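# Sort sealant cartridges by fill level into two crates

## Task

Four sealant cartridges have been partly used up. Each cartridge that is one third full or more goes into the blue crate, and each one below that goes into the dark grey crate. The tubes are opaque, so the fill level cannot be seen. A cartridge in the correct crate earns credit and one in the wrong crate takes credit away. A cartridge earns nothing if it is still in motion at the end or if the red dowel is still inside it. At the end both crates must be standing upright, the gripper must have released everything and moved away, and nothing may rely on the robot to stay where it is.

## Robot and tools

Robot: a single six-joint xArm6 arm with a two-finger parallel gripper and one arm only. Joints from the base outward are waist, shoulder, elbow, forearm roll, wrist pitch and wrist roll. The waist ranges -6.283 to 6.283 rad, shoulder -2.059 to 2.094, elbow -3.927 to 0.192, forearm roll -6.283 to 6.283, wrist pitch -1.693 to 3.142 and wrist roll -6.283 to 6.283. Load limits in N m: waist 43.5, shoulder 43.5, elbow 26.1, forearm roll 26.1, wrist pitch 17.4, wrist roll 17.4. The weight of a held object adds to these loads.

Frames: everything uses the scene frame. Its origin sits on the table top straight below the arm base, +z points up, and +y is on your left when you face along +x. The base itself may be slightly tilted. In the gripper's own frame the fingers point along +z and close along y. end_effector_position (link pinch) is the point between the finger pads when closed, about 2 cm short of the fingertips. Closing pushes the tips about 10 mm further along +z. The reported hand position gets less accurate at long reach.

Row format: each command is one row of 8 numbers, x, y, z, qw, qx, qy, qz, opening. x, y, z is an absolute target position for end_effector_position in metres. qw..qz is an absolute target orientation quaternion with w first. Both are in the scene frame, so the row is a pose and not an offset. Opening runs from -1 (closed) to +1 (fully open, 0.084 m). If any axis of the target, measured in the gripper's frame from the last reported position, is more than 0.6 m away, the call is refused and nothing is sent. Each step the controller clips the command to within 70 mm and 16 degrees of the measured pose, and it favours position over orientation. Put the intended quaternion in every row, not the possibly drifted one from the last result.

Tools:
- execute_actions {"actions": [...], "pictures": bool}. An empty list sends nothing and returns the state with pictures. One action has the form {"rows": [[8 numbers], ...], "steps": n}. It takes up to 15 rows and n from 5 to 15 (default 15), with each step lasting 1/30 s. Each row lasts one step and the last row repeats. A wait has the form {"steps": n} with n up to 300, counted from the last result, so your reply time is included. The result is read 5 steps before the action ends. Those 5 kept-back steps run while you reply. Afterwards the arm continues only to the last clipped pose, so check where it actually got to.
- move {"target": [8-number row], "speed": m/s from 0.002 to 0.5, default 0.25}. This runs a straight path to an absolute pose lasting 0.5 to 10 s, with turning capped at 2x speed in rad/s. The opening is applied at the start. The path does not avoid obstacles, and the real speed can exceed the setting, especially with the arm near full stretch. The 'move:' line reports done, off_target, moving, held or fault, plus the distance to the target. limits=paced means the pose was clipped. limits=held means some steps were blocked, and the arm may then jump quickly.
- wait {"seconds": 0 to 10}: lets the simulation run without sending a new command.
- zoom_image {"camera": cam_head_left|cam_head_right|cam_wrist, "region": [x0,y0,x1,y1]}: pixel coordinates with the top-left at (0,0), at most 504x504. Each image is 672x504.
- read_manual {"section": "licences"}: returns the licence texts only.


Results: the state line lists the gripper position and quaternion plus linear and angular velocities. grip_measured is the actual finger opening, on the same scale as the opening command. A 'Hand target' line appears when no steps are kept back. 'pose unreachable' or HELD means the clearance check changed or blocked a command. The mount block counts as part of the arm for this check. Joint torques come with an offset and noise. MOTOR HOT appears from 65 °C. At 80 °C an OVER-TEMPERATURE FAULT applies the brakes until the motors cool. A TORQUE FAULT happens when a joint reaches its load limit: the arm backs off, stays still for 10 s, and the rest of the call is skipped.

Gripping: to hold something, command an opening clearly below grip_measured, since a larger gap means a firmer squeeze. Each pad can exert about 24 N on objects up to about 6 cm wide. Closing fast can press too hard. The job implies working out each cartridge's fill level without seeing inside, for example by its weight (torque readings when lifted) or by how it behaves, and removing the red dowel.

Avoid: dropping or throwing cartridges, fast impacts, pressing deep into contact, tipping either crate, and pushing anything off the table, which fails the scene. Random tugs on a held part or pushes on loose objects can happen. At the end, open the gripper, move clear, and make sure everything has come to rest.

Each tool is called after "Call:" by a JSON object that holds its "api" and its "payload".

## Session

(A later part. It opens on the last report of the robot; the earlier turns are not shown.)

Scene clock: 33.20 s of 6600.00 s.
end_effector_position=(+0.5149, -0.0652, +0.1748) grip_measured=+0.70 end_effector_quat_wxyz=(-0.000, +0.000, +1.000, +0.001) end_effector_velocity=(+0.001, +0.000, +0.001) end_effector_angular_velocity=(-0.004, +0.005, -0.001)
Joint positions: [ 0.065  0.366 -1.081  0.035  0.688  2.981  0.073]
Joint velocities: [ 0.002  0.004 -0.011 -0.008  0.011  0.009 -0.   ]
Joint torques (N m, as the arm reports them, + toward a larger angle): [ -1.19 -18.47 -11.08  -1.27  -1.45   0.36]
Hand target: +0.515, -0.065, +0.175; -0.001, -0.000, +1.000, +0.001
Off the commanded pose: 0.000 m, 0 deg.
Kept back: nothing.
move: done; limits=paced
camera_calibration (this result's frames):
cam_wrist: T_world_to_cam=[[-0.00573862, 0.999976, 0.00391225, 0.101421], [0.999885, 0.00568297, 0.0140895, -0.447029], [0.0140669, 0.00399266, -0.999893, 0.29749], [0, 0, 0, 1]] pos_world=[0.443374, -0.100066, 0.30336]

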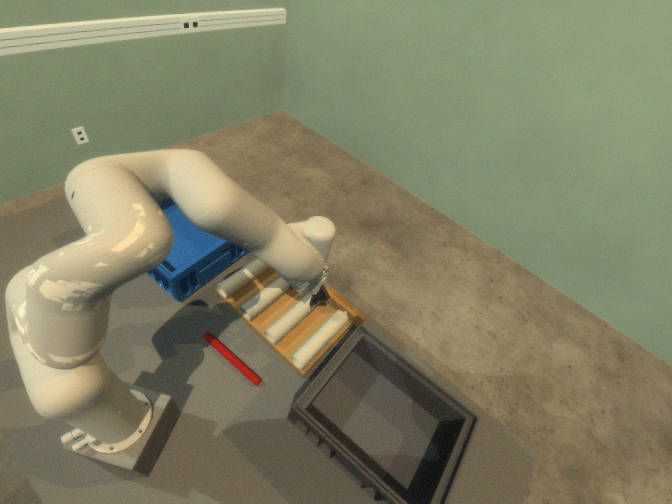

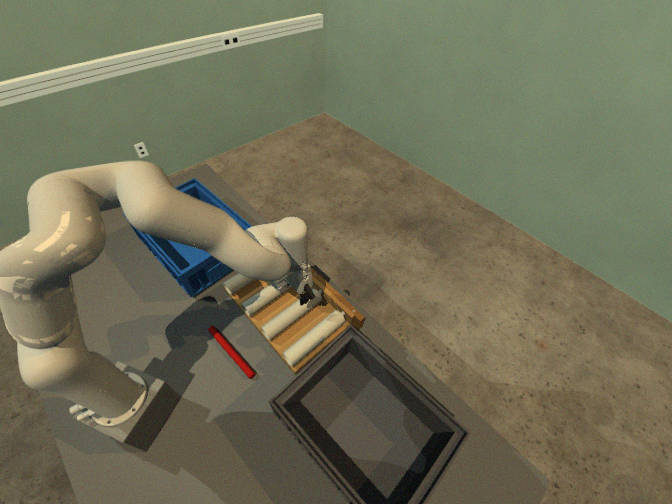

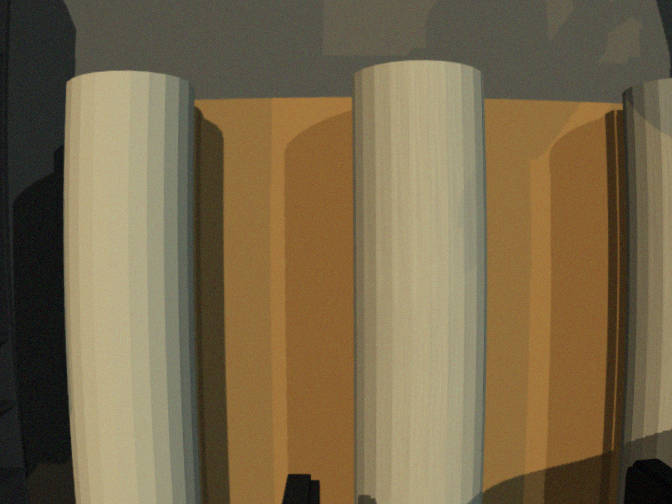

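Call:
{"api": "move", "payload": {"target": [0.515, -0.066, 0.062, 0, 0, 1, 0, 0.7], "speed": 0.25}}

Call:
{"api": "execute_actions", "payload": {"actions": [{"rows": [[0.515,-0.066,0.062,0,0,1,0,0.6],[0.515,-0.066,0.062,0,0,1,0,0.5],[0.515,-0.066,0.062,0,0,1,0,0.4],[0.515,-0.066,0.062,0,0,1,0,0.32],[0.515,-0.066,0.062,0,0,1,0,0.25],[0.515,-0.066,0.062,0,0,1,0,0.19],[0.515,-0.066,0.062,0,0,1,0,0.13],[0.515,-0.066,0.062,0,0,1,0,0.08],[0.515,-0.066,0.062,0,0,1,0,0.03],[0.515,-0.066,0.062,0,0,1,0,-0.05],[0.515,-0.066,0.062,0,0,1,0,-0.15],[0.515,-0.066,0.062,0,0,1,0,-0.28],[0.515,-0.066,0.062,0,0,1,0,-0.42],[0.515,-0.066,0.062,0,0,1,0,-0.55]], "steps": 14}]}}

Call:
{"api": "move", "payload": {"target": [0.51, -0.07, 0.205, 0, 0, 1, 0, -0.6], "speed": 0.3}}

Call:
{"api": "move", "payload": {"target": [0.442, -0.449, 0.205, 0, 0, 1, 0, -0.6], "speed": 0.42}}

Scene clock: 34.57 s of 6600.00 s.
end_effector_position=(+0.5156, -0.0660, +0.0625) grip_measured=+0.70 end_effector_quat_wxyz=(+0.001, -0.000, +1.000, -0.000) end_effector_velocity=(-0.003, +0.000, -0.005) end_effector_angular_velocity=(+0.001, +0.009, +0.000)
Joint positions: [ 0.071  0.642 -1.115  0.047  0.444  2.971  0.073]
Joint velocities: [-0.     0.009  0.001 -0.    -0.001  0.    -0.   ]
Joint torques (N m, as the arm reports them, + toward a larger angle): [ -0.98 -19.94  -9.34  -1.    -1.47   0.31]
Hand target: +0.515, -0.066, +0.062; +0.000, -0.000, +1.000, +0.000
Off the commanded pose: 0.001 m, 0 deg.
Kept back: nothing.
move: done
camera_calibration (this result's frames):
cam_wrist: T_world_to_cam=[[-0.00596927, 0.99998, 0.00187938, 0.10297], [0.999856, 0.00593867, 0.0158823, -0.446158], [0.0158708, 0.00197392, -0.999872, 0.184105], [0, 0, 0, 1]] pos_world=[0.443786, -0.100682, 0.190974]

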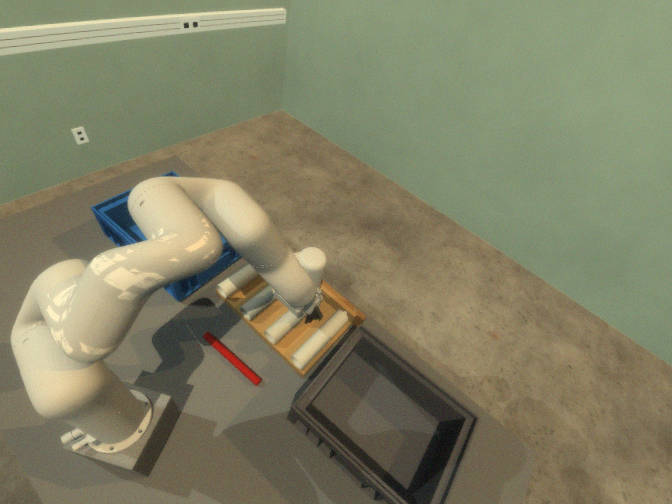

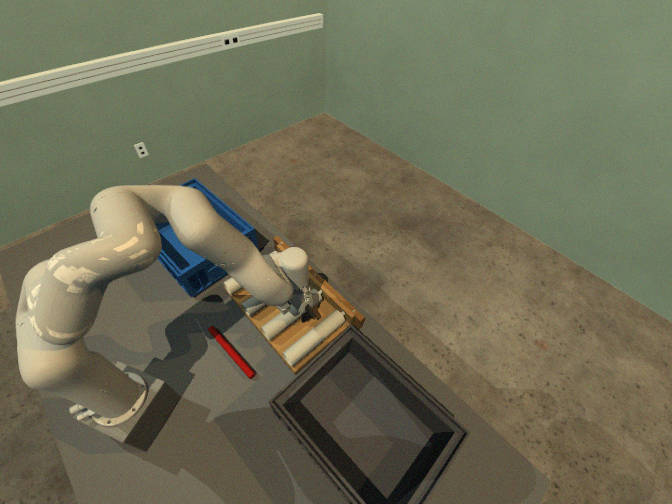

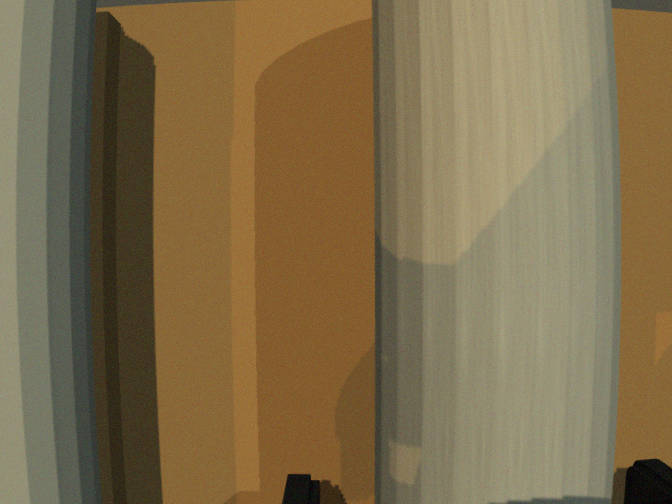

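Scene clock: 34.87 s of 6600.00 s.
end_effector_position=(+0.5152, -0.0659, +0.0622) grip_measured=+0.11 end_effector_quat_wxyz=(+0.000, -0.000, +1.000, -0.000) end_effector_velocity=(+0.004, +0.003, +0.005) end_effector_angular_velocity=(-0.001, -0.008, +0.005)
Joint positions: [ 0.071  0.642 -1.114  0.046  0.444  2.972  0.049]
Joint velocities: [ 0.006 -0.008 -0.003 -0.001  0.002  0.003 -0.001]
Joint torques (N m, as the arm reports them, + toward a larger angle): [ -1.82 -19.33  -8.95  -1.08  -1.66   0.19]
Steps of this call (steps 1 to 9: the first 9 steps of this action). Readings (end_effector_position):
1: (+0.5155, -0.0660, +0.0623)
2: (+0.5154, -0.0660, +0.0623)
4: (+0.5152, -0.0660, +0.0622)
8: (+0.5151, -0.0660, +0.0621)
9: the state above

Scene clock: 36.10 s of 6600.00 s.
end_effector_position=(+0.5092, -0.0699, +0.2041) grip_measured=+0.11 end_effector_quat_wxyz=(-0.001, +0.000, +1.000, +0.000) end_effector_velocity=(+0.004, -0.001, +0.007) end_effector_angular_velocity=(-0.003, -0.012, +0.001)
Joint positions: [ 0.053  0.293 -1.073  0.029  0.754  2.974  0.049]
Joint velocities: [-0.001 -0.011 -0.006 -0.002  0.004 -0.    -0.   ]
Joint torques (N m, as the arm reports them, + toward a larger angle): [ -1.03 -18.26 -11.68  -1.16  -1.66   0.28]
Hand target: +0.510, -0.070, +0.205; -0.000, +0.000, +1.000, -0.000
Off your previous action's commanded pose: 0.000 m, 0 deg at its last step (step 5 of this call).
Off the commanded pose: 0.001 m, 0 deg.
Kept back: nothing.
move: done
camera_calibration (this result's frames):
cam_wrist: T_world_to_cam=[[-0.00573411, 0.999982, 0.00199229, 0.106417], [0.999903, 0.00570833, 0.0127134, -0.441451], [0.0127018, 0.002065, -0.999917, 0.327508], [0, 0, 0, 1]] pos_world=[0.437858, -0.104571, 0.332882]

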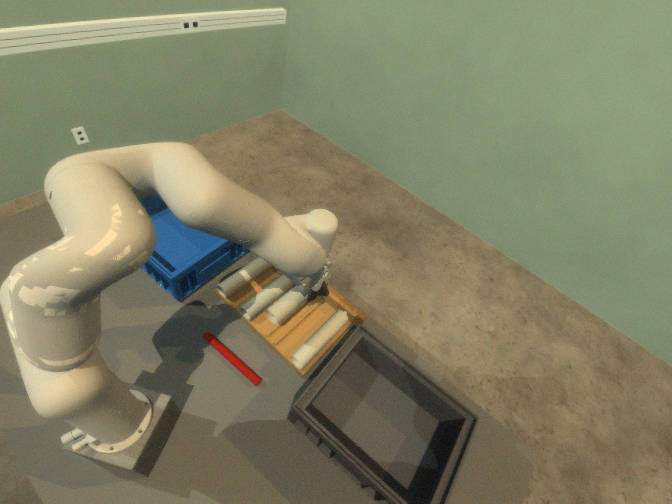

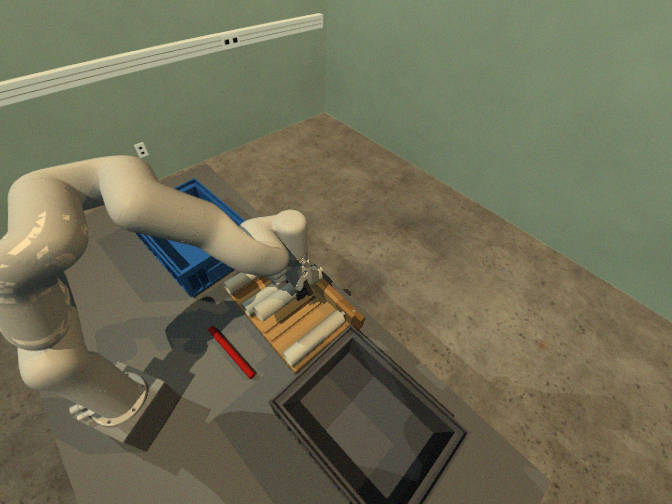

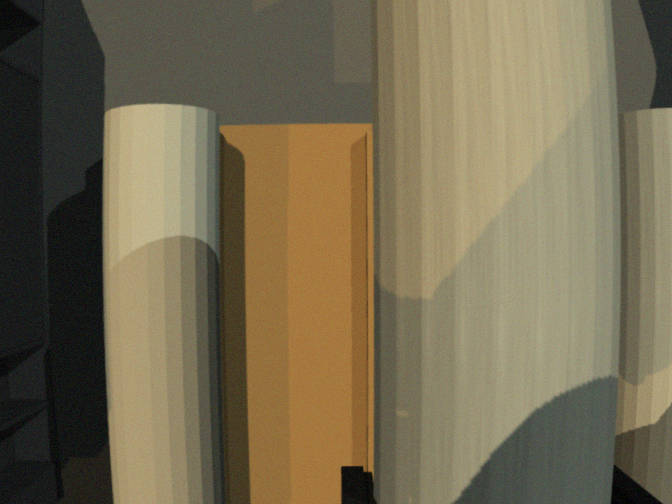

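Scene clock: 37.70 s of 6600.00 s.
end_effector_position=(+0.4406, -0.4489, +0.2053) grip_measured=+0.11 end_effector_quat_wxyz=(-0.000, -0.000, +1.000, -0.001) end_effector_velocity=(-0.002, -0.003, -0.001) end_effector_angular_velocity=(+0.002, +0.003, -0.003)
Joint positions: [-0.609  0.684 -1.67   0.039  0.976  2.311  0.049]
Joint velocities: [-0.005  0.008 -0.011 -0.001  0.007 -0.001  0.   ]
Joint torques (N m, as the arm reports them, + toward a larger angle): [ -1.43 -23.74 -13.02  -1.33  -1.72   0.29]
Hand target: +0.440, -0.449, +0.205; -0.000, +0.000, +1.000, -0.001
Off the commanded pose: 0.001 m, 0 deg.
Kept back: nothing.
move: done
camera_calibration (this result's frames):
cam_wrist: T_world_to_cam=[[-0.00640242, 0.999979, 0.000499282, 0.48555], [0.999881, 0.00639479, 0.0140238, -0.370572], [0.0140204, 0.000589009, -0.999902, 0.329056], [0, 0, 0, 1]] pos_world=[0.369024, -0.483364, 0.333978]

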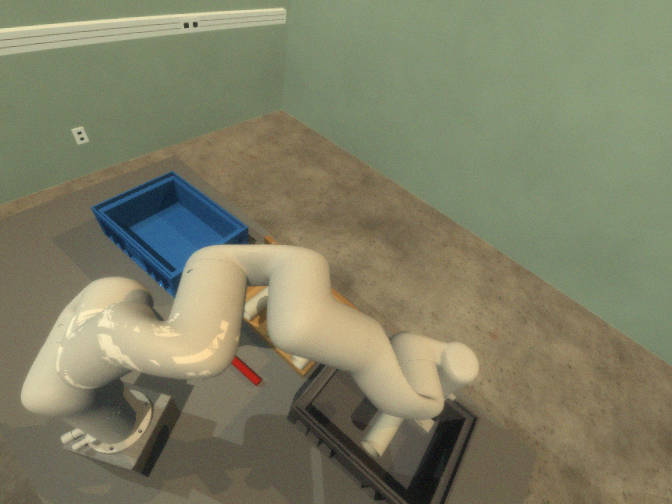

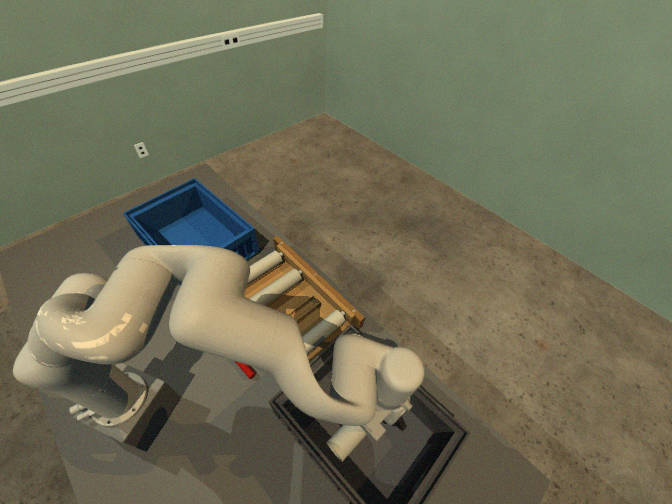

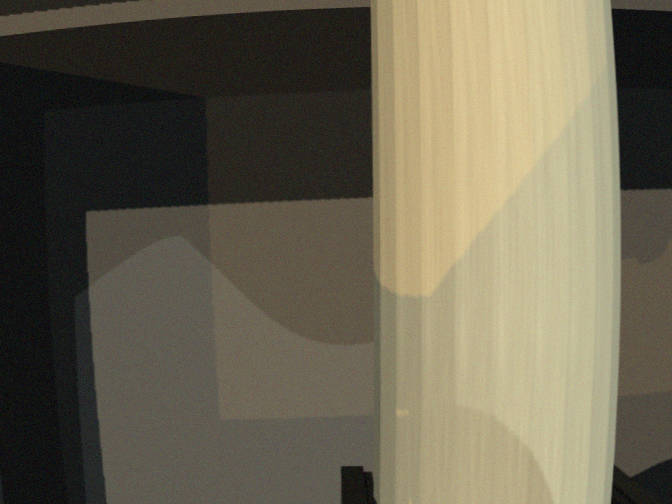

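Call:
{"api": "move", "payload": {"target": [0.4435, -0.455, 0.050, 0, 0, 1, 0, -0.6], "speed": 0.2}}

Call:
{"api": "execute_actions", "payload": {"actions": [{"rows": [[0.4435,-0.455,0.049,0,0,1,0,-0.6],[0.4435,-0.455,0.048,0,0,1,0,-0.5],[0.4435,-0.455,0.047,0,0,1,0,-0.4],[0.4435,-0.455,0.046,0,0,1,0,-0.3],[0.4435,-0.455,0.0455,0,0,1,0,-0.2],[0.4435,-0.455,0.045,0,0,1,0,-0.12],[0.4435,-0.455,0.045,0,0,1,0,-0.05],[0.4435,-0.455,0.045,0,0,1,0,0.02],[0.4435,-0.455,0.045,0,0,1,0,0.09],[0.4435,-0.455,0.045,0,0,1,0,0.16],[0.4435,-0.455,0.045,0,0,1,0,0.23],[0.4435,-0.455,0.045,0,0,1,0,0.3],[0.4435,-0.455,0.045,0,0,1,0,0.37],[0.4435,-0.455,0.045,0,0,1,0,0.43],[0.4435,-0.455,0.045,0,0,1,0,0.47]], "steps": 15}]}}

Call:
{"api": "move", "payload": {"target": [0.4435, -0.455, 0.19, 0, 0, 1, 0, 0.5], "speed": 0.4}}

Call:
{"api": "move", "payload": {"target": [0.515, -0.151, 0.18, 0, 0, 0.9945, -0.1045, 0.55], "speed": 0.5}}

Scene clock: 39.57 s of 6600.00 s.
end_effector_position=(+0.4440, -0.4555, +0.0507) grip_measured=+0.11 end_effector_quat_wxyz=(+0.001, -0.000, +1.000, -0.000) end_effector_velocity=(-0.005, +0.005, -0.009) end_effector_angular_velocity=(+0.015, +0.014, +0.001)
Joint positions: [-0.603  1.007 -1.751  0.05   0.734  2.302  0.049]
Joint velocities: [ 0.     0.012  0.004  0.     0.005 -0.001  0.   ]
Joint torques (N m, as the arm reports them, + toward a larger angle): [ -1.6  -25.71 -11.8   -1.25  -1.67   0.28]
Hand target: +0.444, -0.455, +0.050; +0.000, -0.000, +1.000, +0.000
Off the commanded pose: 0.001 m, 0 deg.
Kept back: nothing.
move: done
camera_calibration (this result's frames):
cam_wrist: T_world_to_cam=[[-0.00601737, 0.999981, 0.00099783, 0.492043], [0.999858, 0.00600095, 0.0157165, -0.372042], [0.0157102, 0.00109226, -0.999876, 0.173901], [0, 0, 0, 1]] pos_world=[0.372218, -0.489992, 0.179236]

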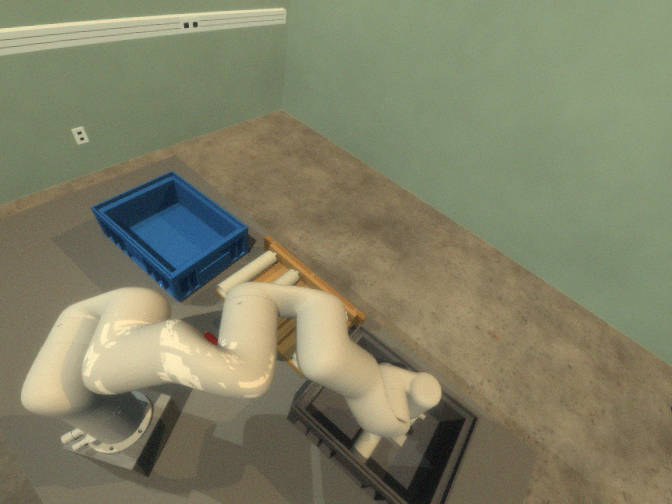

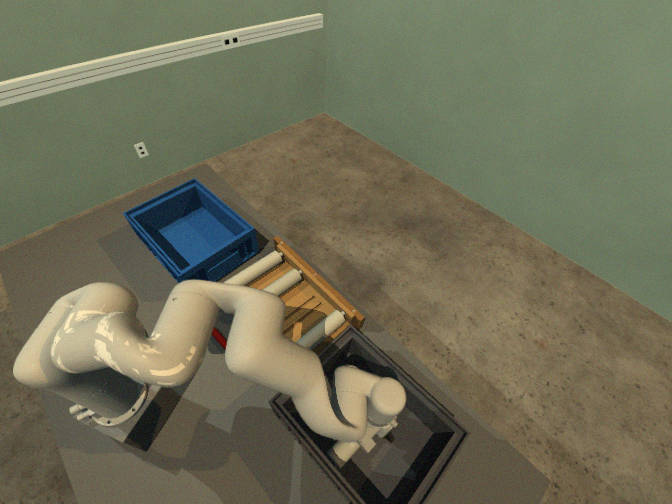

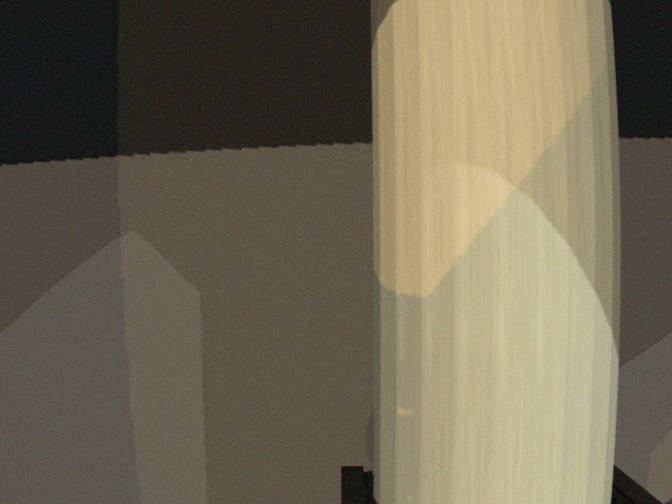

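Scene clock: 39.90 s of 6600.00 s.
end_effector_position=(+0.4436, -0.4551, +0.0456) grip_measured=+0.11 end_effector_quat_wxyz=(+0.000, +0.000, +1.000, -0.000) end_effector_velocity=(+0.005, -0.005, +0.002) end_effector_angular_velocity=(-0.012, -0.012, +0.000)
Joint positions: [-0.603  1.018 -1.755  0.05   0.728  2.302  0.049]
Joint velocities: [-0.     0.006 -0.014  0.001 -0.009 -0.001  0.029]
Joint torques (N m, as the arm reports them, + toward a larger angle): [ -1.82 -24.9  -11.29  -1.2   -1.38   0.2 ]
Steps of this call (steps 1 to 10: the first 10 steps of this action). Readings (end_effector_position):
1: (+0.4438, -0.4553, +0.0504)
2: (+0.4438, -0.4553, +0.0501)
4: (+0.4438, -0.4553, +0.0491)
8: (+0.4434, -0.4549, +0.0458)
10: the state above

Scene clock: 41.27 s of 6600.00 s.
end_effector_position=(+0.4429, -0.4544, +0.1886) grip_measured=+0.49 end_effector_quat_wxyz=(-0.001, +0.000, +1.000, +0.001) end_effector_velocity=(+0.005, -0.005, +0.014) end_effector_angular_velocity=(-0.017, -0.016, +0.002)
Joint positions: [-0.612  0.732 -1.701  0.041  0.962  2.307  0.065]
Joint velocities: [ 0.    -0.016 -0.011 -0.     0.003 -0.001 -0.   ]
Joint torques (N m, as the arm reports them, + toward a larger angle): [ -1.69 -24.05 -12.36  -1.24  -1.61   0.32]
Hand target: +0.443, -0.455, +0.190; -0.000, +0.000, +1.000, -0.000
Off your previous action's commanded pose: 0.000 m, 0 deg at its last step (step 5 of this call).
Off the commanded pose: 0.002 m, 0 deg.
Kept back: nothing.
move: done
camera_calibration (this result's frames):
cam_wrist: T_world_to_cam=[[-0.00569121, 0.999977, 0.00361691, 0.490241], [0.9999, 0.005644, 0.0129311, -0.372784], [0.0129104, 0.00369015, -0.99991, 0.314272], [0, 0, 0, 1]] pos_world=[0.371479, -0.489286, 0.317291]

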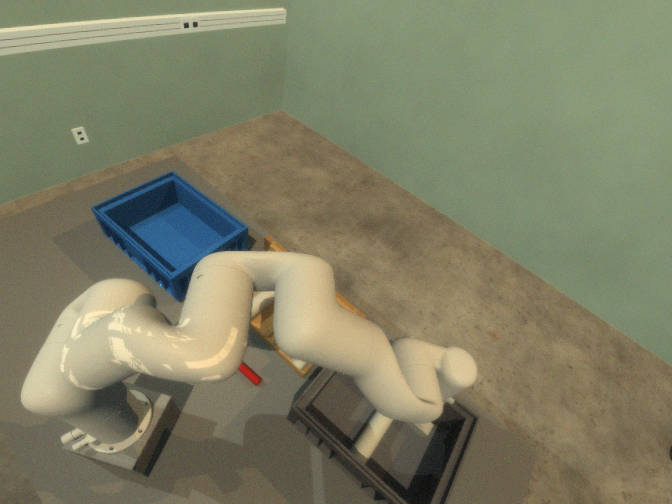

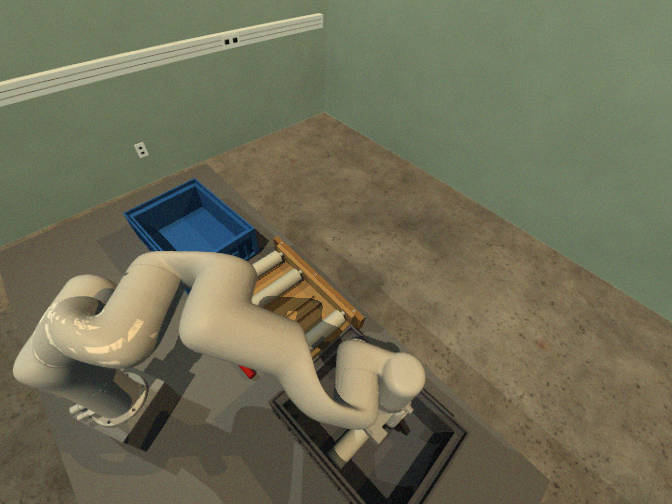

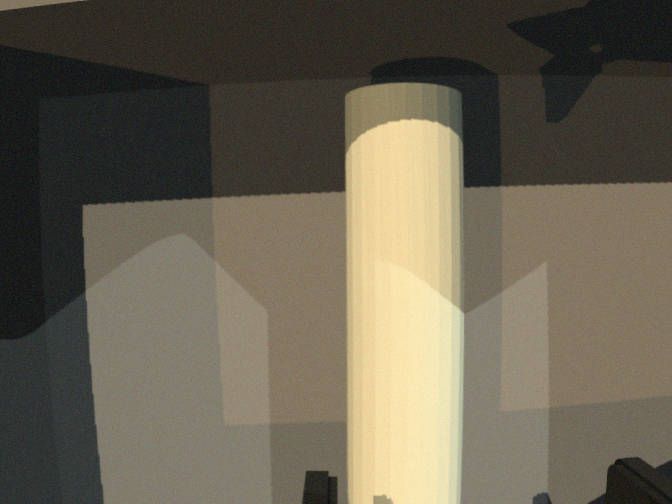

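Scene clock: 42.63 s of 6600.00 s.
end_effector_position=(+0.5162, -0.1516, +0.1798) grip_measured=+0.54 end_effector_quat_wxyz=(+0.000, +0.001, +0.995, -0.104) end_effector_velocity=(+0.001, +0.004, +0.001) end_effector_angular_velocity=(-0.004, -0.000, +0.002)
Joint positions: [-0.037  0.392 -1.117 -0.292  0.67   3.134  0.067]
Joint velocities: [ 0.01  -0.001 -0.001 -0.007  0.003  0.013  0.   ]
Joint torques (N m, as the arm reports them, + toward a larger angle): [ -0.83 -18.94 -11.23  -1.17  -1.5    0.48]
Hand target: +0.516, -0.151, +0.180; +0.000, +0.000, +0.995, -0.104
Off the commanded pose: 0.001 m, 0 deg.
Kept back: nothing.
move: done; limits=paced
camera_calibration (this result's frames):
cam_wrist: T_world_to_cam=[[-0.00462526, 0.978789, -0.20482, 0.221601], [0.99988, 0.00756174, 0.0135565, -0.447513], [0.0148177, -0.204733, -0.978706, 0.267028], [0, 0, 0, 1]] pos_world=[0.444528, -0.158847, 0.312797]

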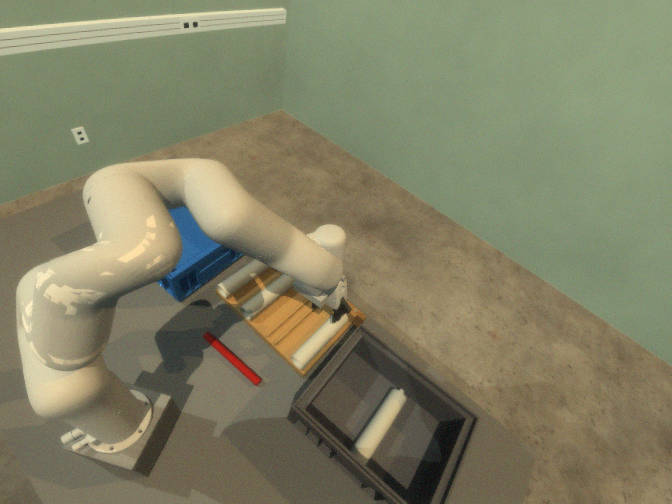

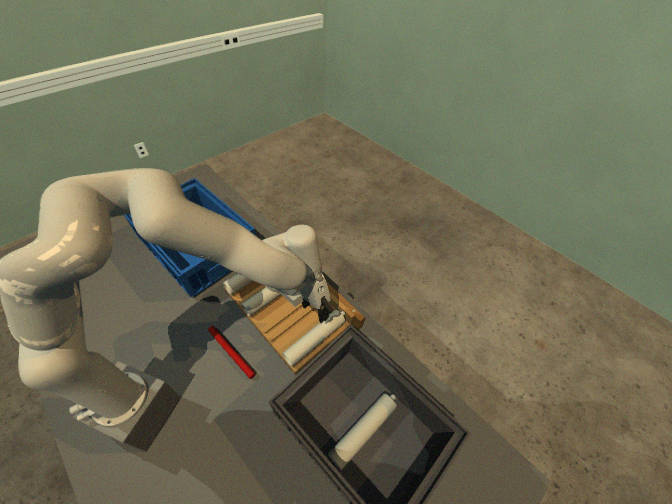

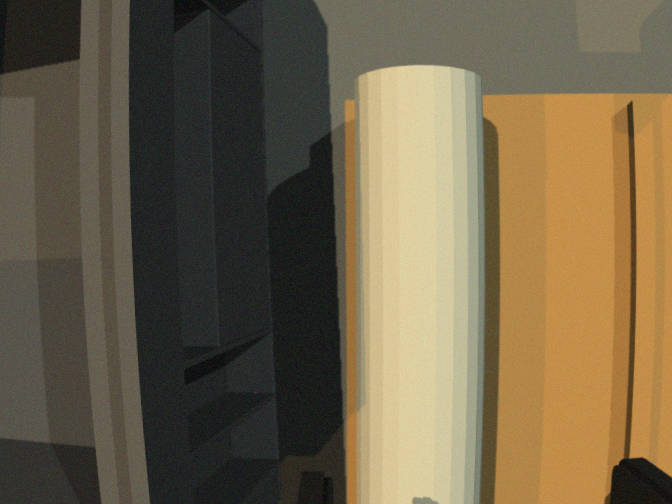

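Call:
{"api": "move", "payload": {"target": [0.515, -0.1755, 0.064, 0, 0, 0.9945, -0.1045, 0.55], "speed": 0.2}}

Call:
{"api": "execute_actions", "payload": {"actions": [{"rows": [[0.515,-0.1755,0.064,0,0,0.9945,-0.1045,0.47],[0.515,-0.1755,0.064,0,0,0.9945,-0.1045,0.39],[0.515,-0.1755,0.064,0,0,0.9945,-0.1045,0.32],[0.515,-0.1755,0.064,0,0,0.9945,-0.1045,0.25],[0.515,-0.1755,0.064,0,0,0.9945,-0.1045,0.19],[0.515,-0.1755,0.064,0,0,0.9945,-0.1045,0.13],[0.515,-0.1755,0.064,0,0,0.9945,-0.1045,0.08],[0.515,-0.1755,0.064,0,0,0.9945,-0.1045,0.03],[0.515,-0.1755,0.064,0,0,0.9945,-0.1045,-0.05],[0.515,-0.1755,0.064,0,0,0.9945,-0.1045,-0.15],[0.515,-0.1755,0.064,0,0,0.9945,-0.1045,-0.3],[0.515,-0.1755,0.064,0,0,0.9945,-0.1045,-0.45],[0.515,-0.1755,0.064,0,0,0.9945,-0.1045,-0.6]], "steps": 13}]}}

Call:
{"api": "move", "payload": {"target": [0.51, -0.14, 0.205, 0, 0, 0.9945, -0.1045, -0.7], "speed": 0.3}}

Call:
{"api": "move", "payload": {"target": [0.425, 0.43, 0.21, 0, -0.5, 0.866, 0, -0.7], "speed": 0.42}}

Scene clock: 44.07 s of 6600.00 s.
end_effector_position=(+0.5155, -0.1756, +0.0645) grip_measured=+0.54 end_effector_quat_wxyz=(+0.001, -0.000, +0.995, -0.105) end_effector_velocity=(-0.004, +0.000, -0.005) end_effector_angular_velocity=(+0.002, +0.010, +0.001)
Joint positions: [-0.096  0.685 -1.184 -0.418  0.446  3.222  0.067]
Joint velocities: [-0.001  0.009  0.001 -0.003 -0.001  0.001 -0.   ]
Joint torques (N m, as the arm reports them, + toward a larger angle): [ -1.1  -20.45  -9.59  -0.85  -1.57   0.1 ]
Hand target: +0.515, -0.176, +0.064; -0.000, -0.000, +0.995, -0.105
Off the commanded pose: 0.001 m, 0 deg.
Kept back: nothing.
move: done
camera_calibration (this result's frames):
cam_wrist: T_world_to_cam=[[-0.00586843, 0.978458, -0.206362, 0.22214], [0.999856, 0.00902838, 0.0143743, -0.444855], [0.0159278, -0.206248, -0.97837, 0.148427], [0, 0, 0, 1]] pos_world=[0.443731, -0.182726, 0.197452]

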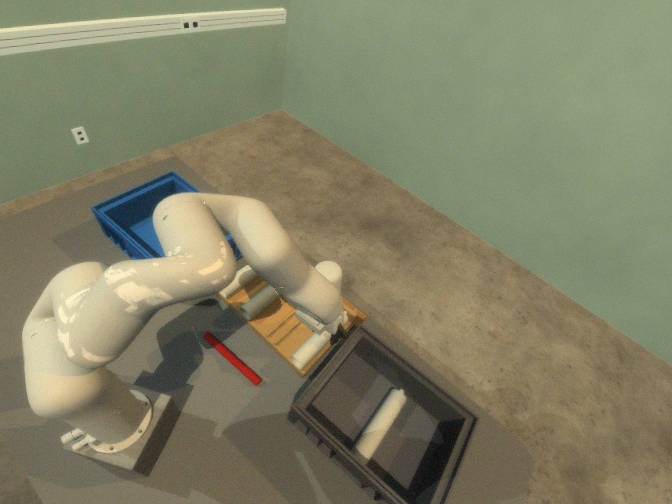

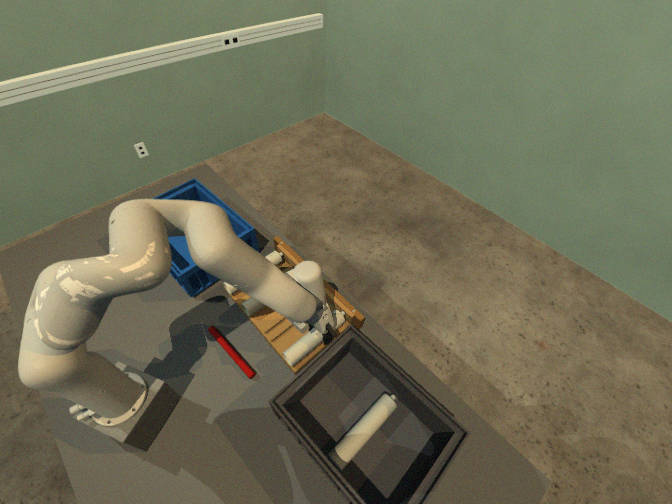

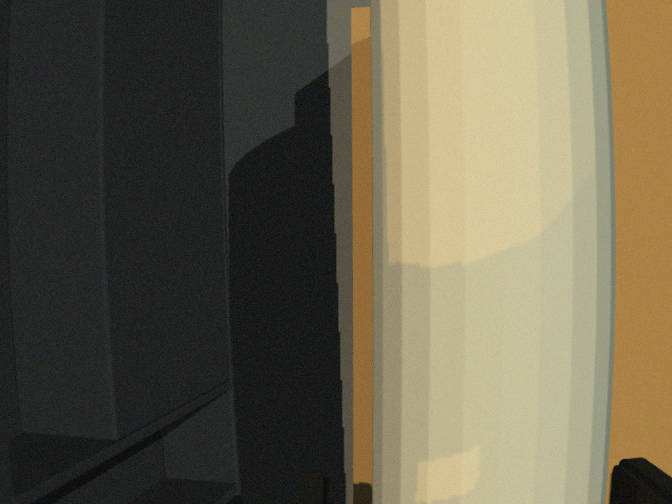

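Scene clock: 44.33 s of 6600.00 s.
end_effector_position=(+0.5153, -0.1758, +0.0645) grip_measured=+0.10 end_effector_quat_wxyz=(+0.000, +0.000, +0.995, -0.105) end_effector_velocity=(-0.001, -0.004, +0.006) end_effector_angular_velocity=(-0.003, -0.000, -0.010)
Joint positions: [-0.096  0.685 -1.184 -0.418  0.446  3.222  0.048]
Joint velocities: [-0.006 -0.016  0.005  0.002  0.011 -0.    -0.003]
Joint torques (N m, as the arm reports them, + toward a larger angle): [ -0.23 -18.76  -9.3   -1.27  -1.9    0.36]
Steps of this call (steps 1 to 8: the first 8 steps of this action). Readings (end_effector_position):
1: (+0.5154, -0.1756, +0.0644)
2: (+0.5153, -0.1756, +0.0643)
4: (+0.5152, -0.1755, +0.0642)
8: the state above

Scene clock: 45.60 s of 6600.00 s.
end_effector_position=(+0.5094, -0.1399, +0.2041) grip_measured=+0.10 end_effector_quat_wxyz=(-0.001, +0.000, +0.995, -0.104) end_effector_velocity=(+0.004, +0.000, +0.008) end_effector_angular_velocity=(-0.002, -0.014, -0.000)
Joint positions: [-0.015  0.318 -1.088 -0.278  0.72   3.135  0.048]
Joint velocities: [ 0.001 -0.012 -0.005  0.002  0.003 -0.    -0.   ]
Joint torques (N m, as the arm reports them, + toward a larger angle): [ -1.22 -18.51 -12.23  -1.15  -1.72   0.39]
Hand target: +0.510, -0.140, +0.205; +0.000, +0.000, +0.995, -0.104
Off your previous action's commanded pose: 0.000 m, 0 deg at its last step (step 5 of this call).
Off the commanded pose: 0.001 m, 0 deg.
Kept back: nothing.
move: done
camera_calibration (this result's frames):
cam_wrist: T_world_to_cam=[[-0.00587883, 0.978635, -0.20552, 0.215863], [0.999901, 0.00838645, 0.0113324, -0.440574], [0.0128139, -0.205433, -0.978587, 0.294198], [0, 0, 0, 1]] pos_world=[0.438029, -0.147119, 0.337255]

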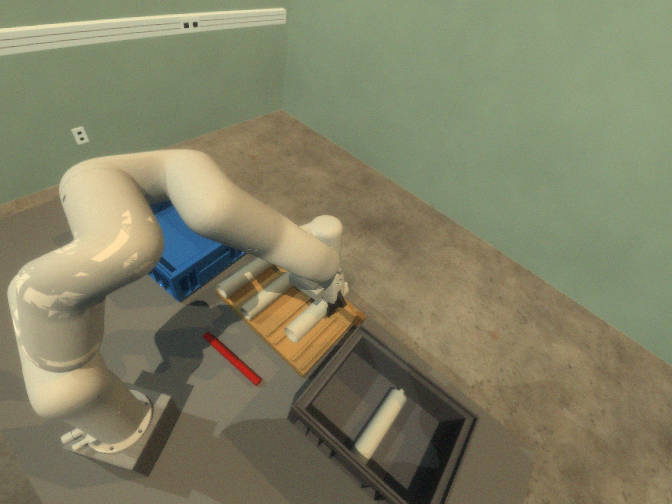

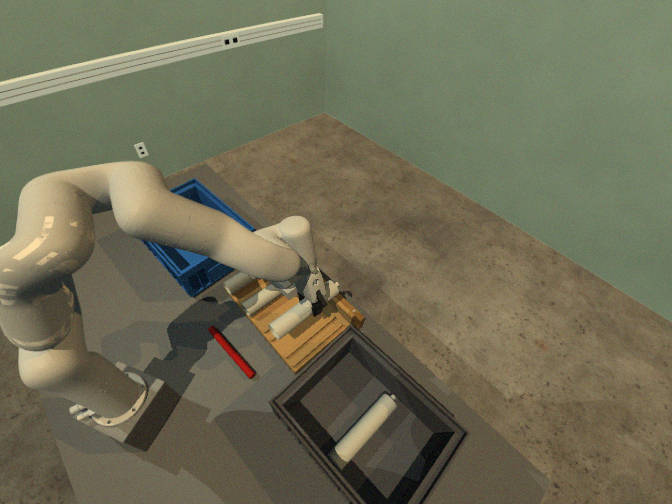

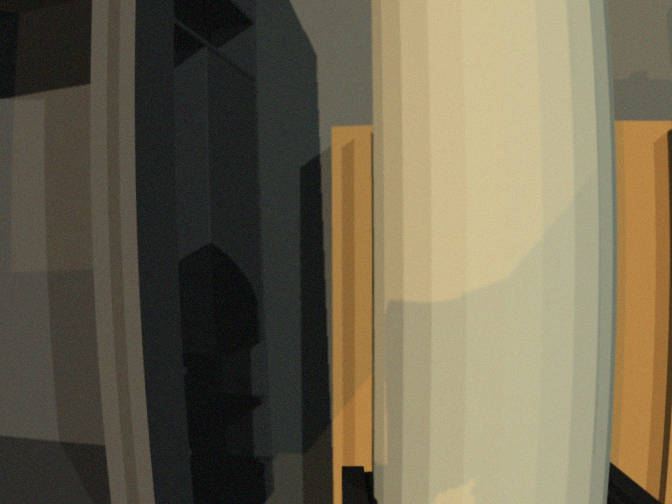

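Scene clock: 47.67 s of 6600.00 s.
end_effector_position=(+0.4266, +0.4308, +0.2101) grip_measured=+0.10 end_effector_quat_wxyz=(+0.001, -0.500, +0.866, +0.001) end_effector_velocity=(-0.002, +0.002, -0.002) end_effector_angular_velocity=(-0.003, +0.003, +0.005)
Joint positions: [ 0.995  0.552 -1.504 -0.012  0.917  2.897  0.048]
Joint velocities: [ 0.005  0.006 -0.005 -0.     0.004 -0.     0.   ]
Joint torques (N m, as the arm reports them, + toward a larger angle): [ -0.23 -23.4  -13.1   -1.24  -1.66   0.28]
Hand target: +0.426, +0.431, +0.210; +0.001, -0.500, +0.866, +0.001
Off the commanded pose: 0.002 m, 0 deg.
Kept back: nothing.
move: done
camera_calibration (this result's frames):
cam_wrist: T_world_to_cam=[[-0.868623, 0.495467, 0.00254698, 0.190579], [0.495436, 0.868482, 0.0168035, -0.519133], [0.00611355, 0.0158577, -0.999856, 0.33033], [0, 0, 0, 1]] pos_world=[0.420719, 0.351194, 0.33852]

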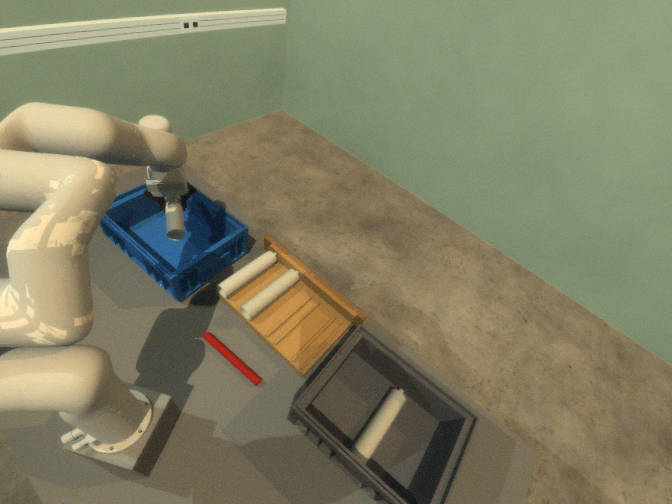

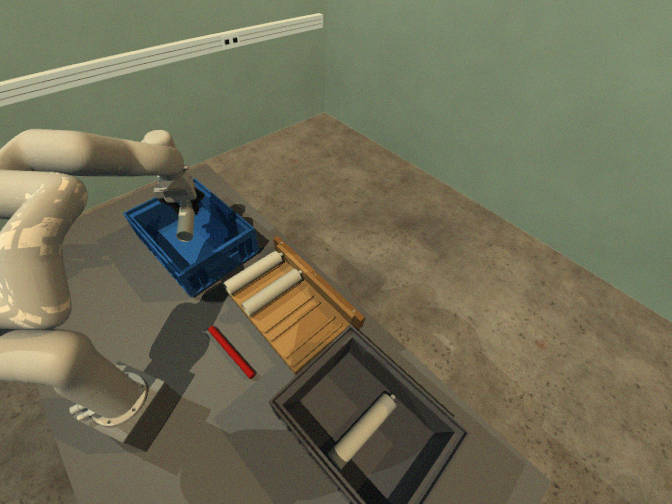

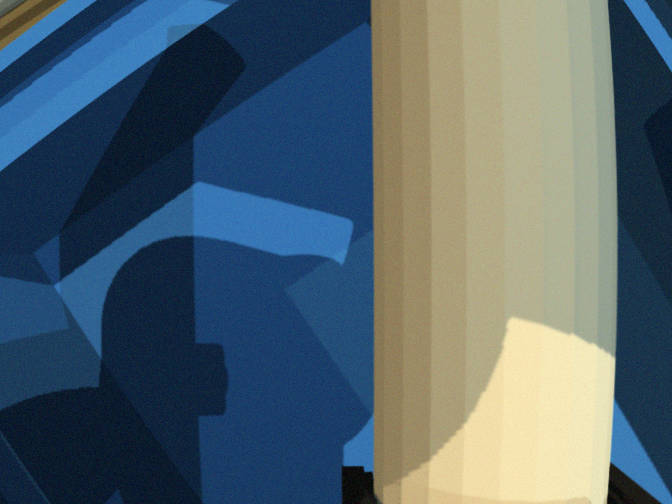

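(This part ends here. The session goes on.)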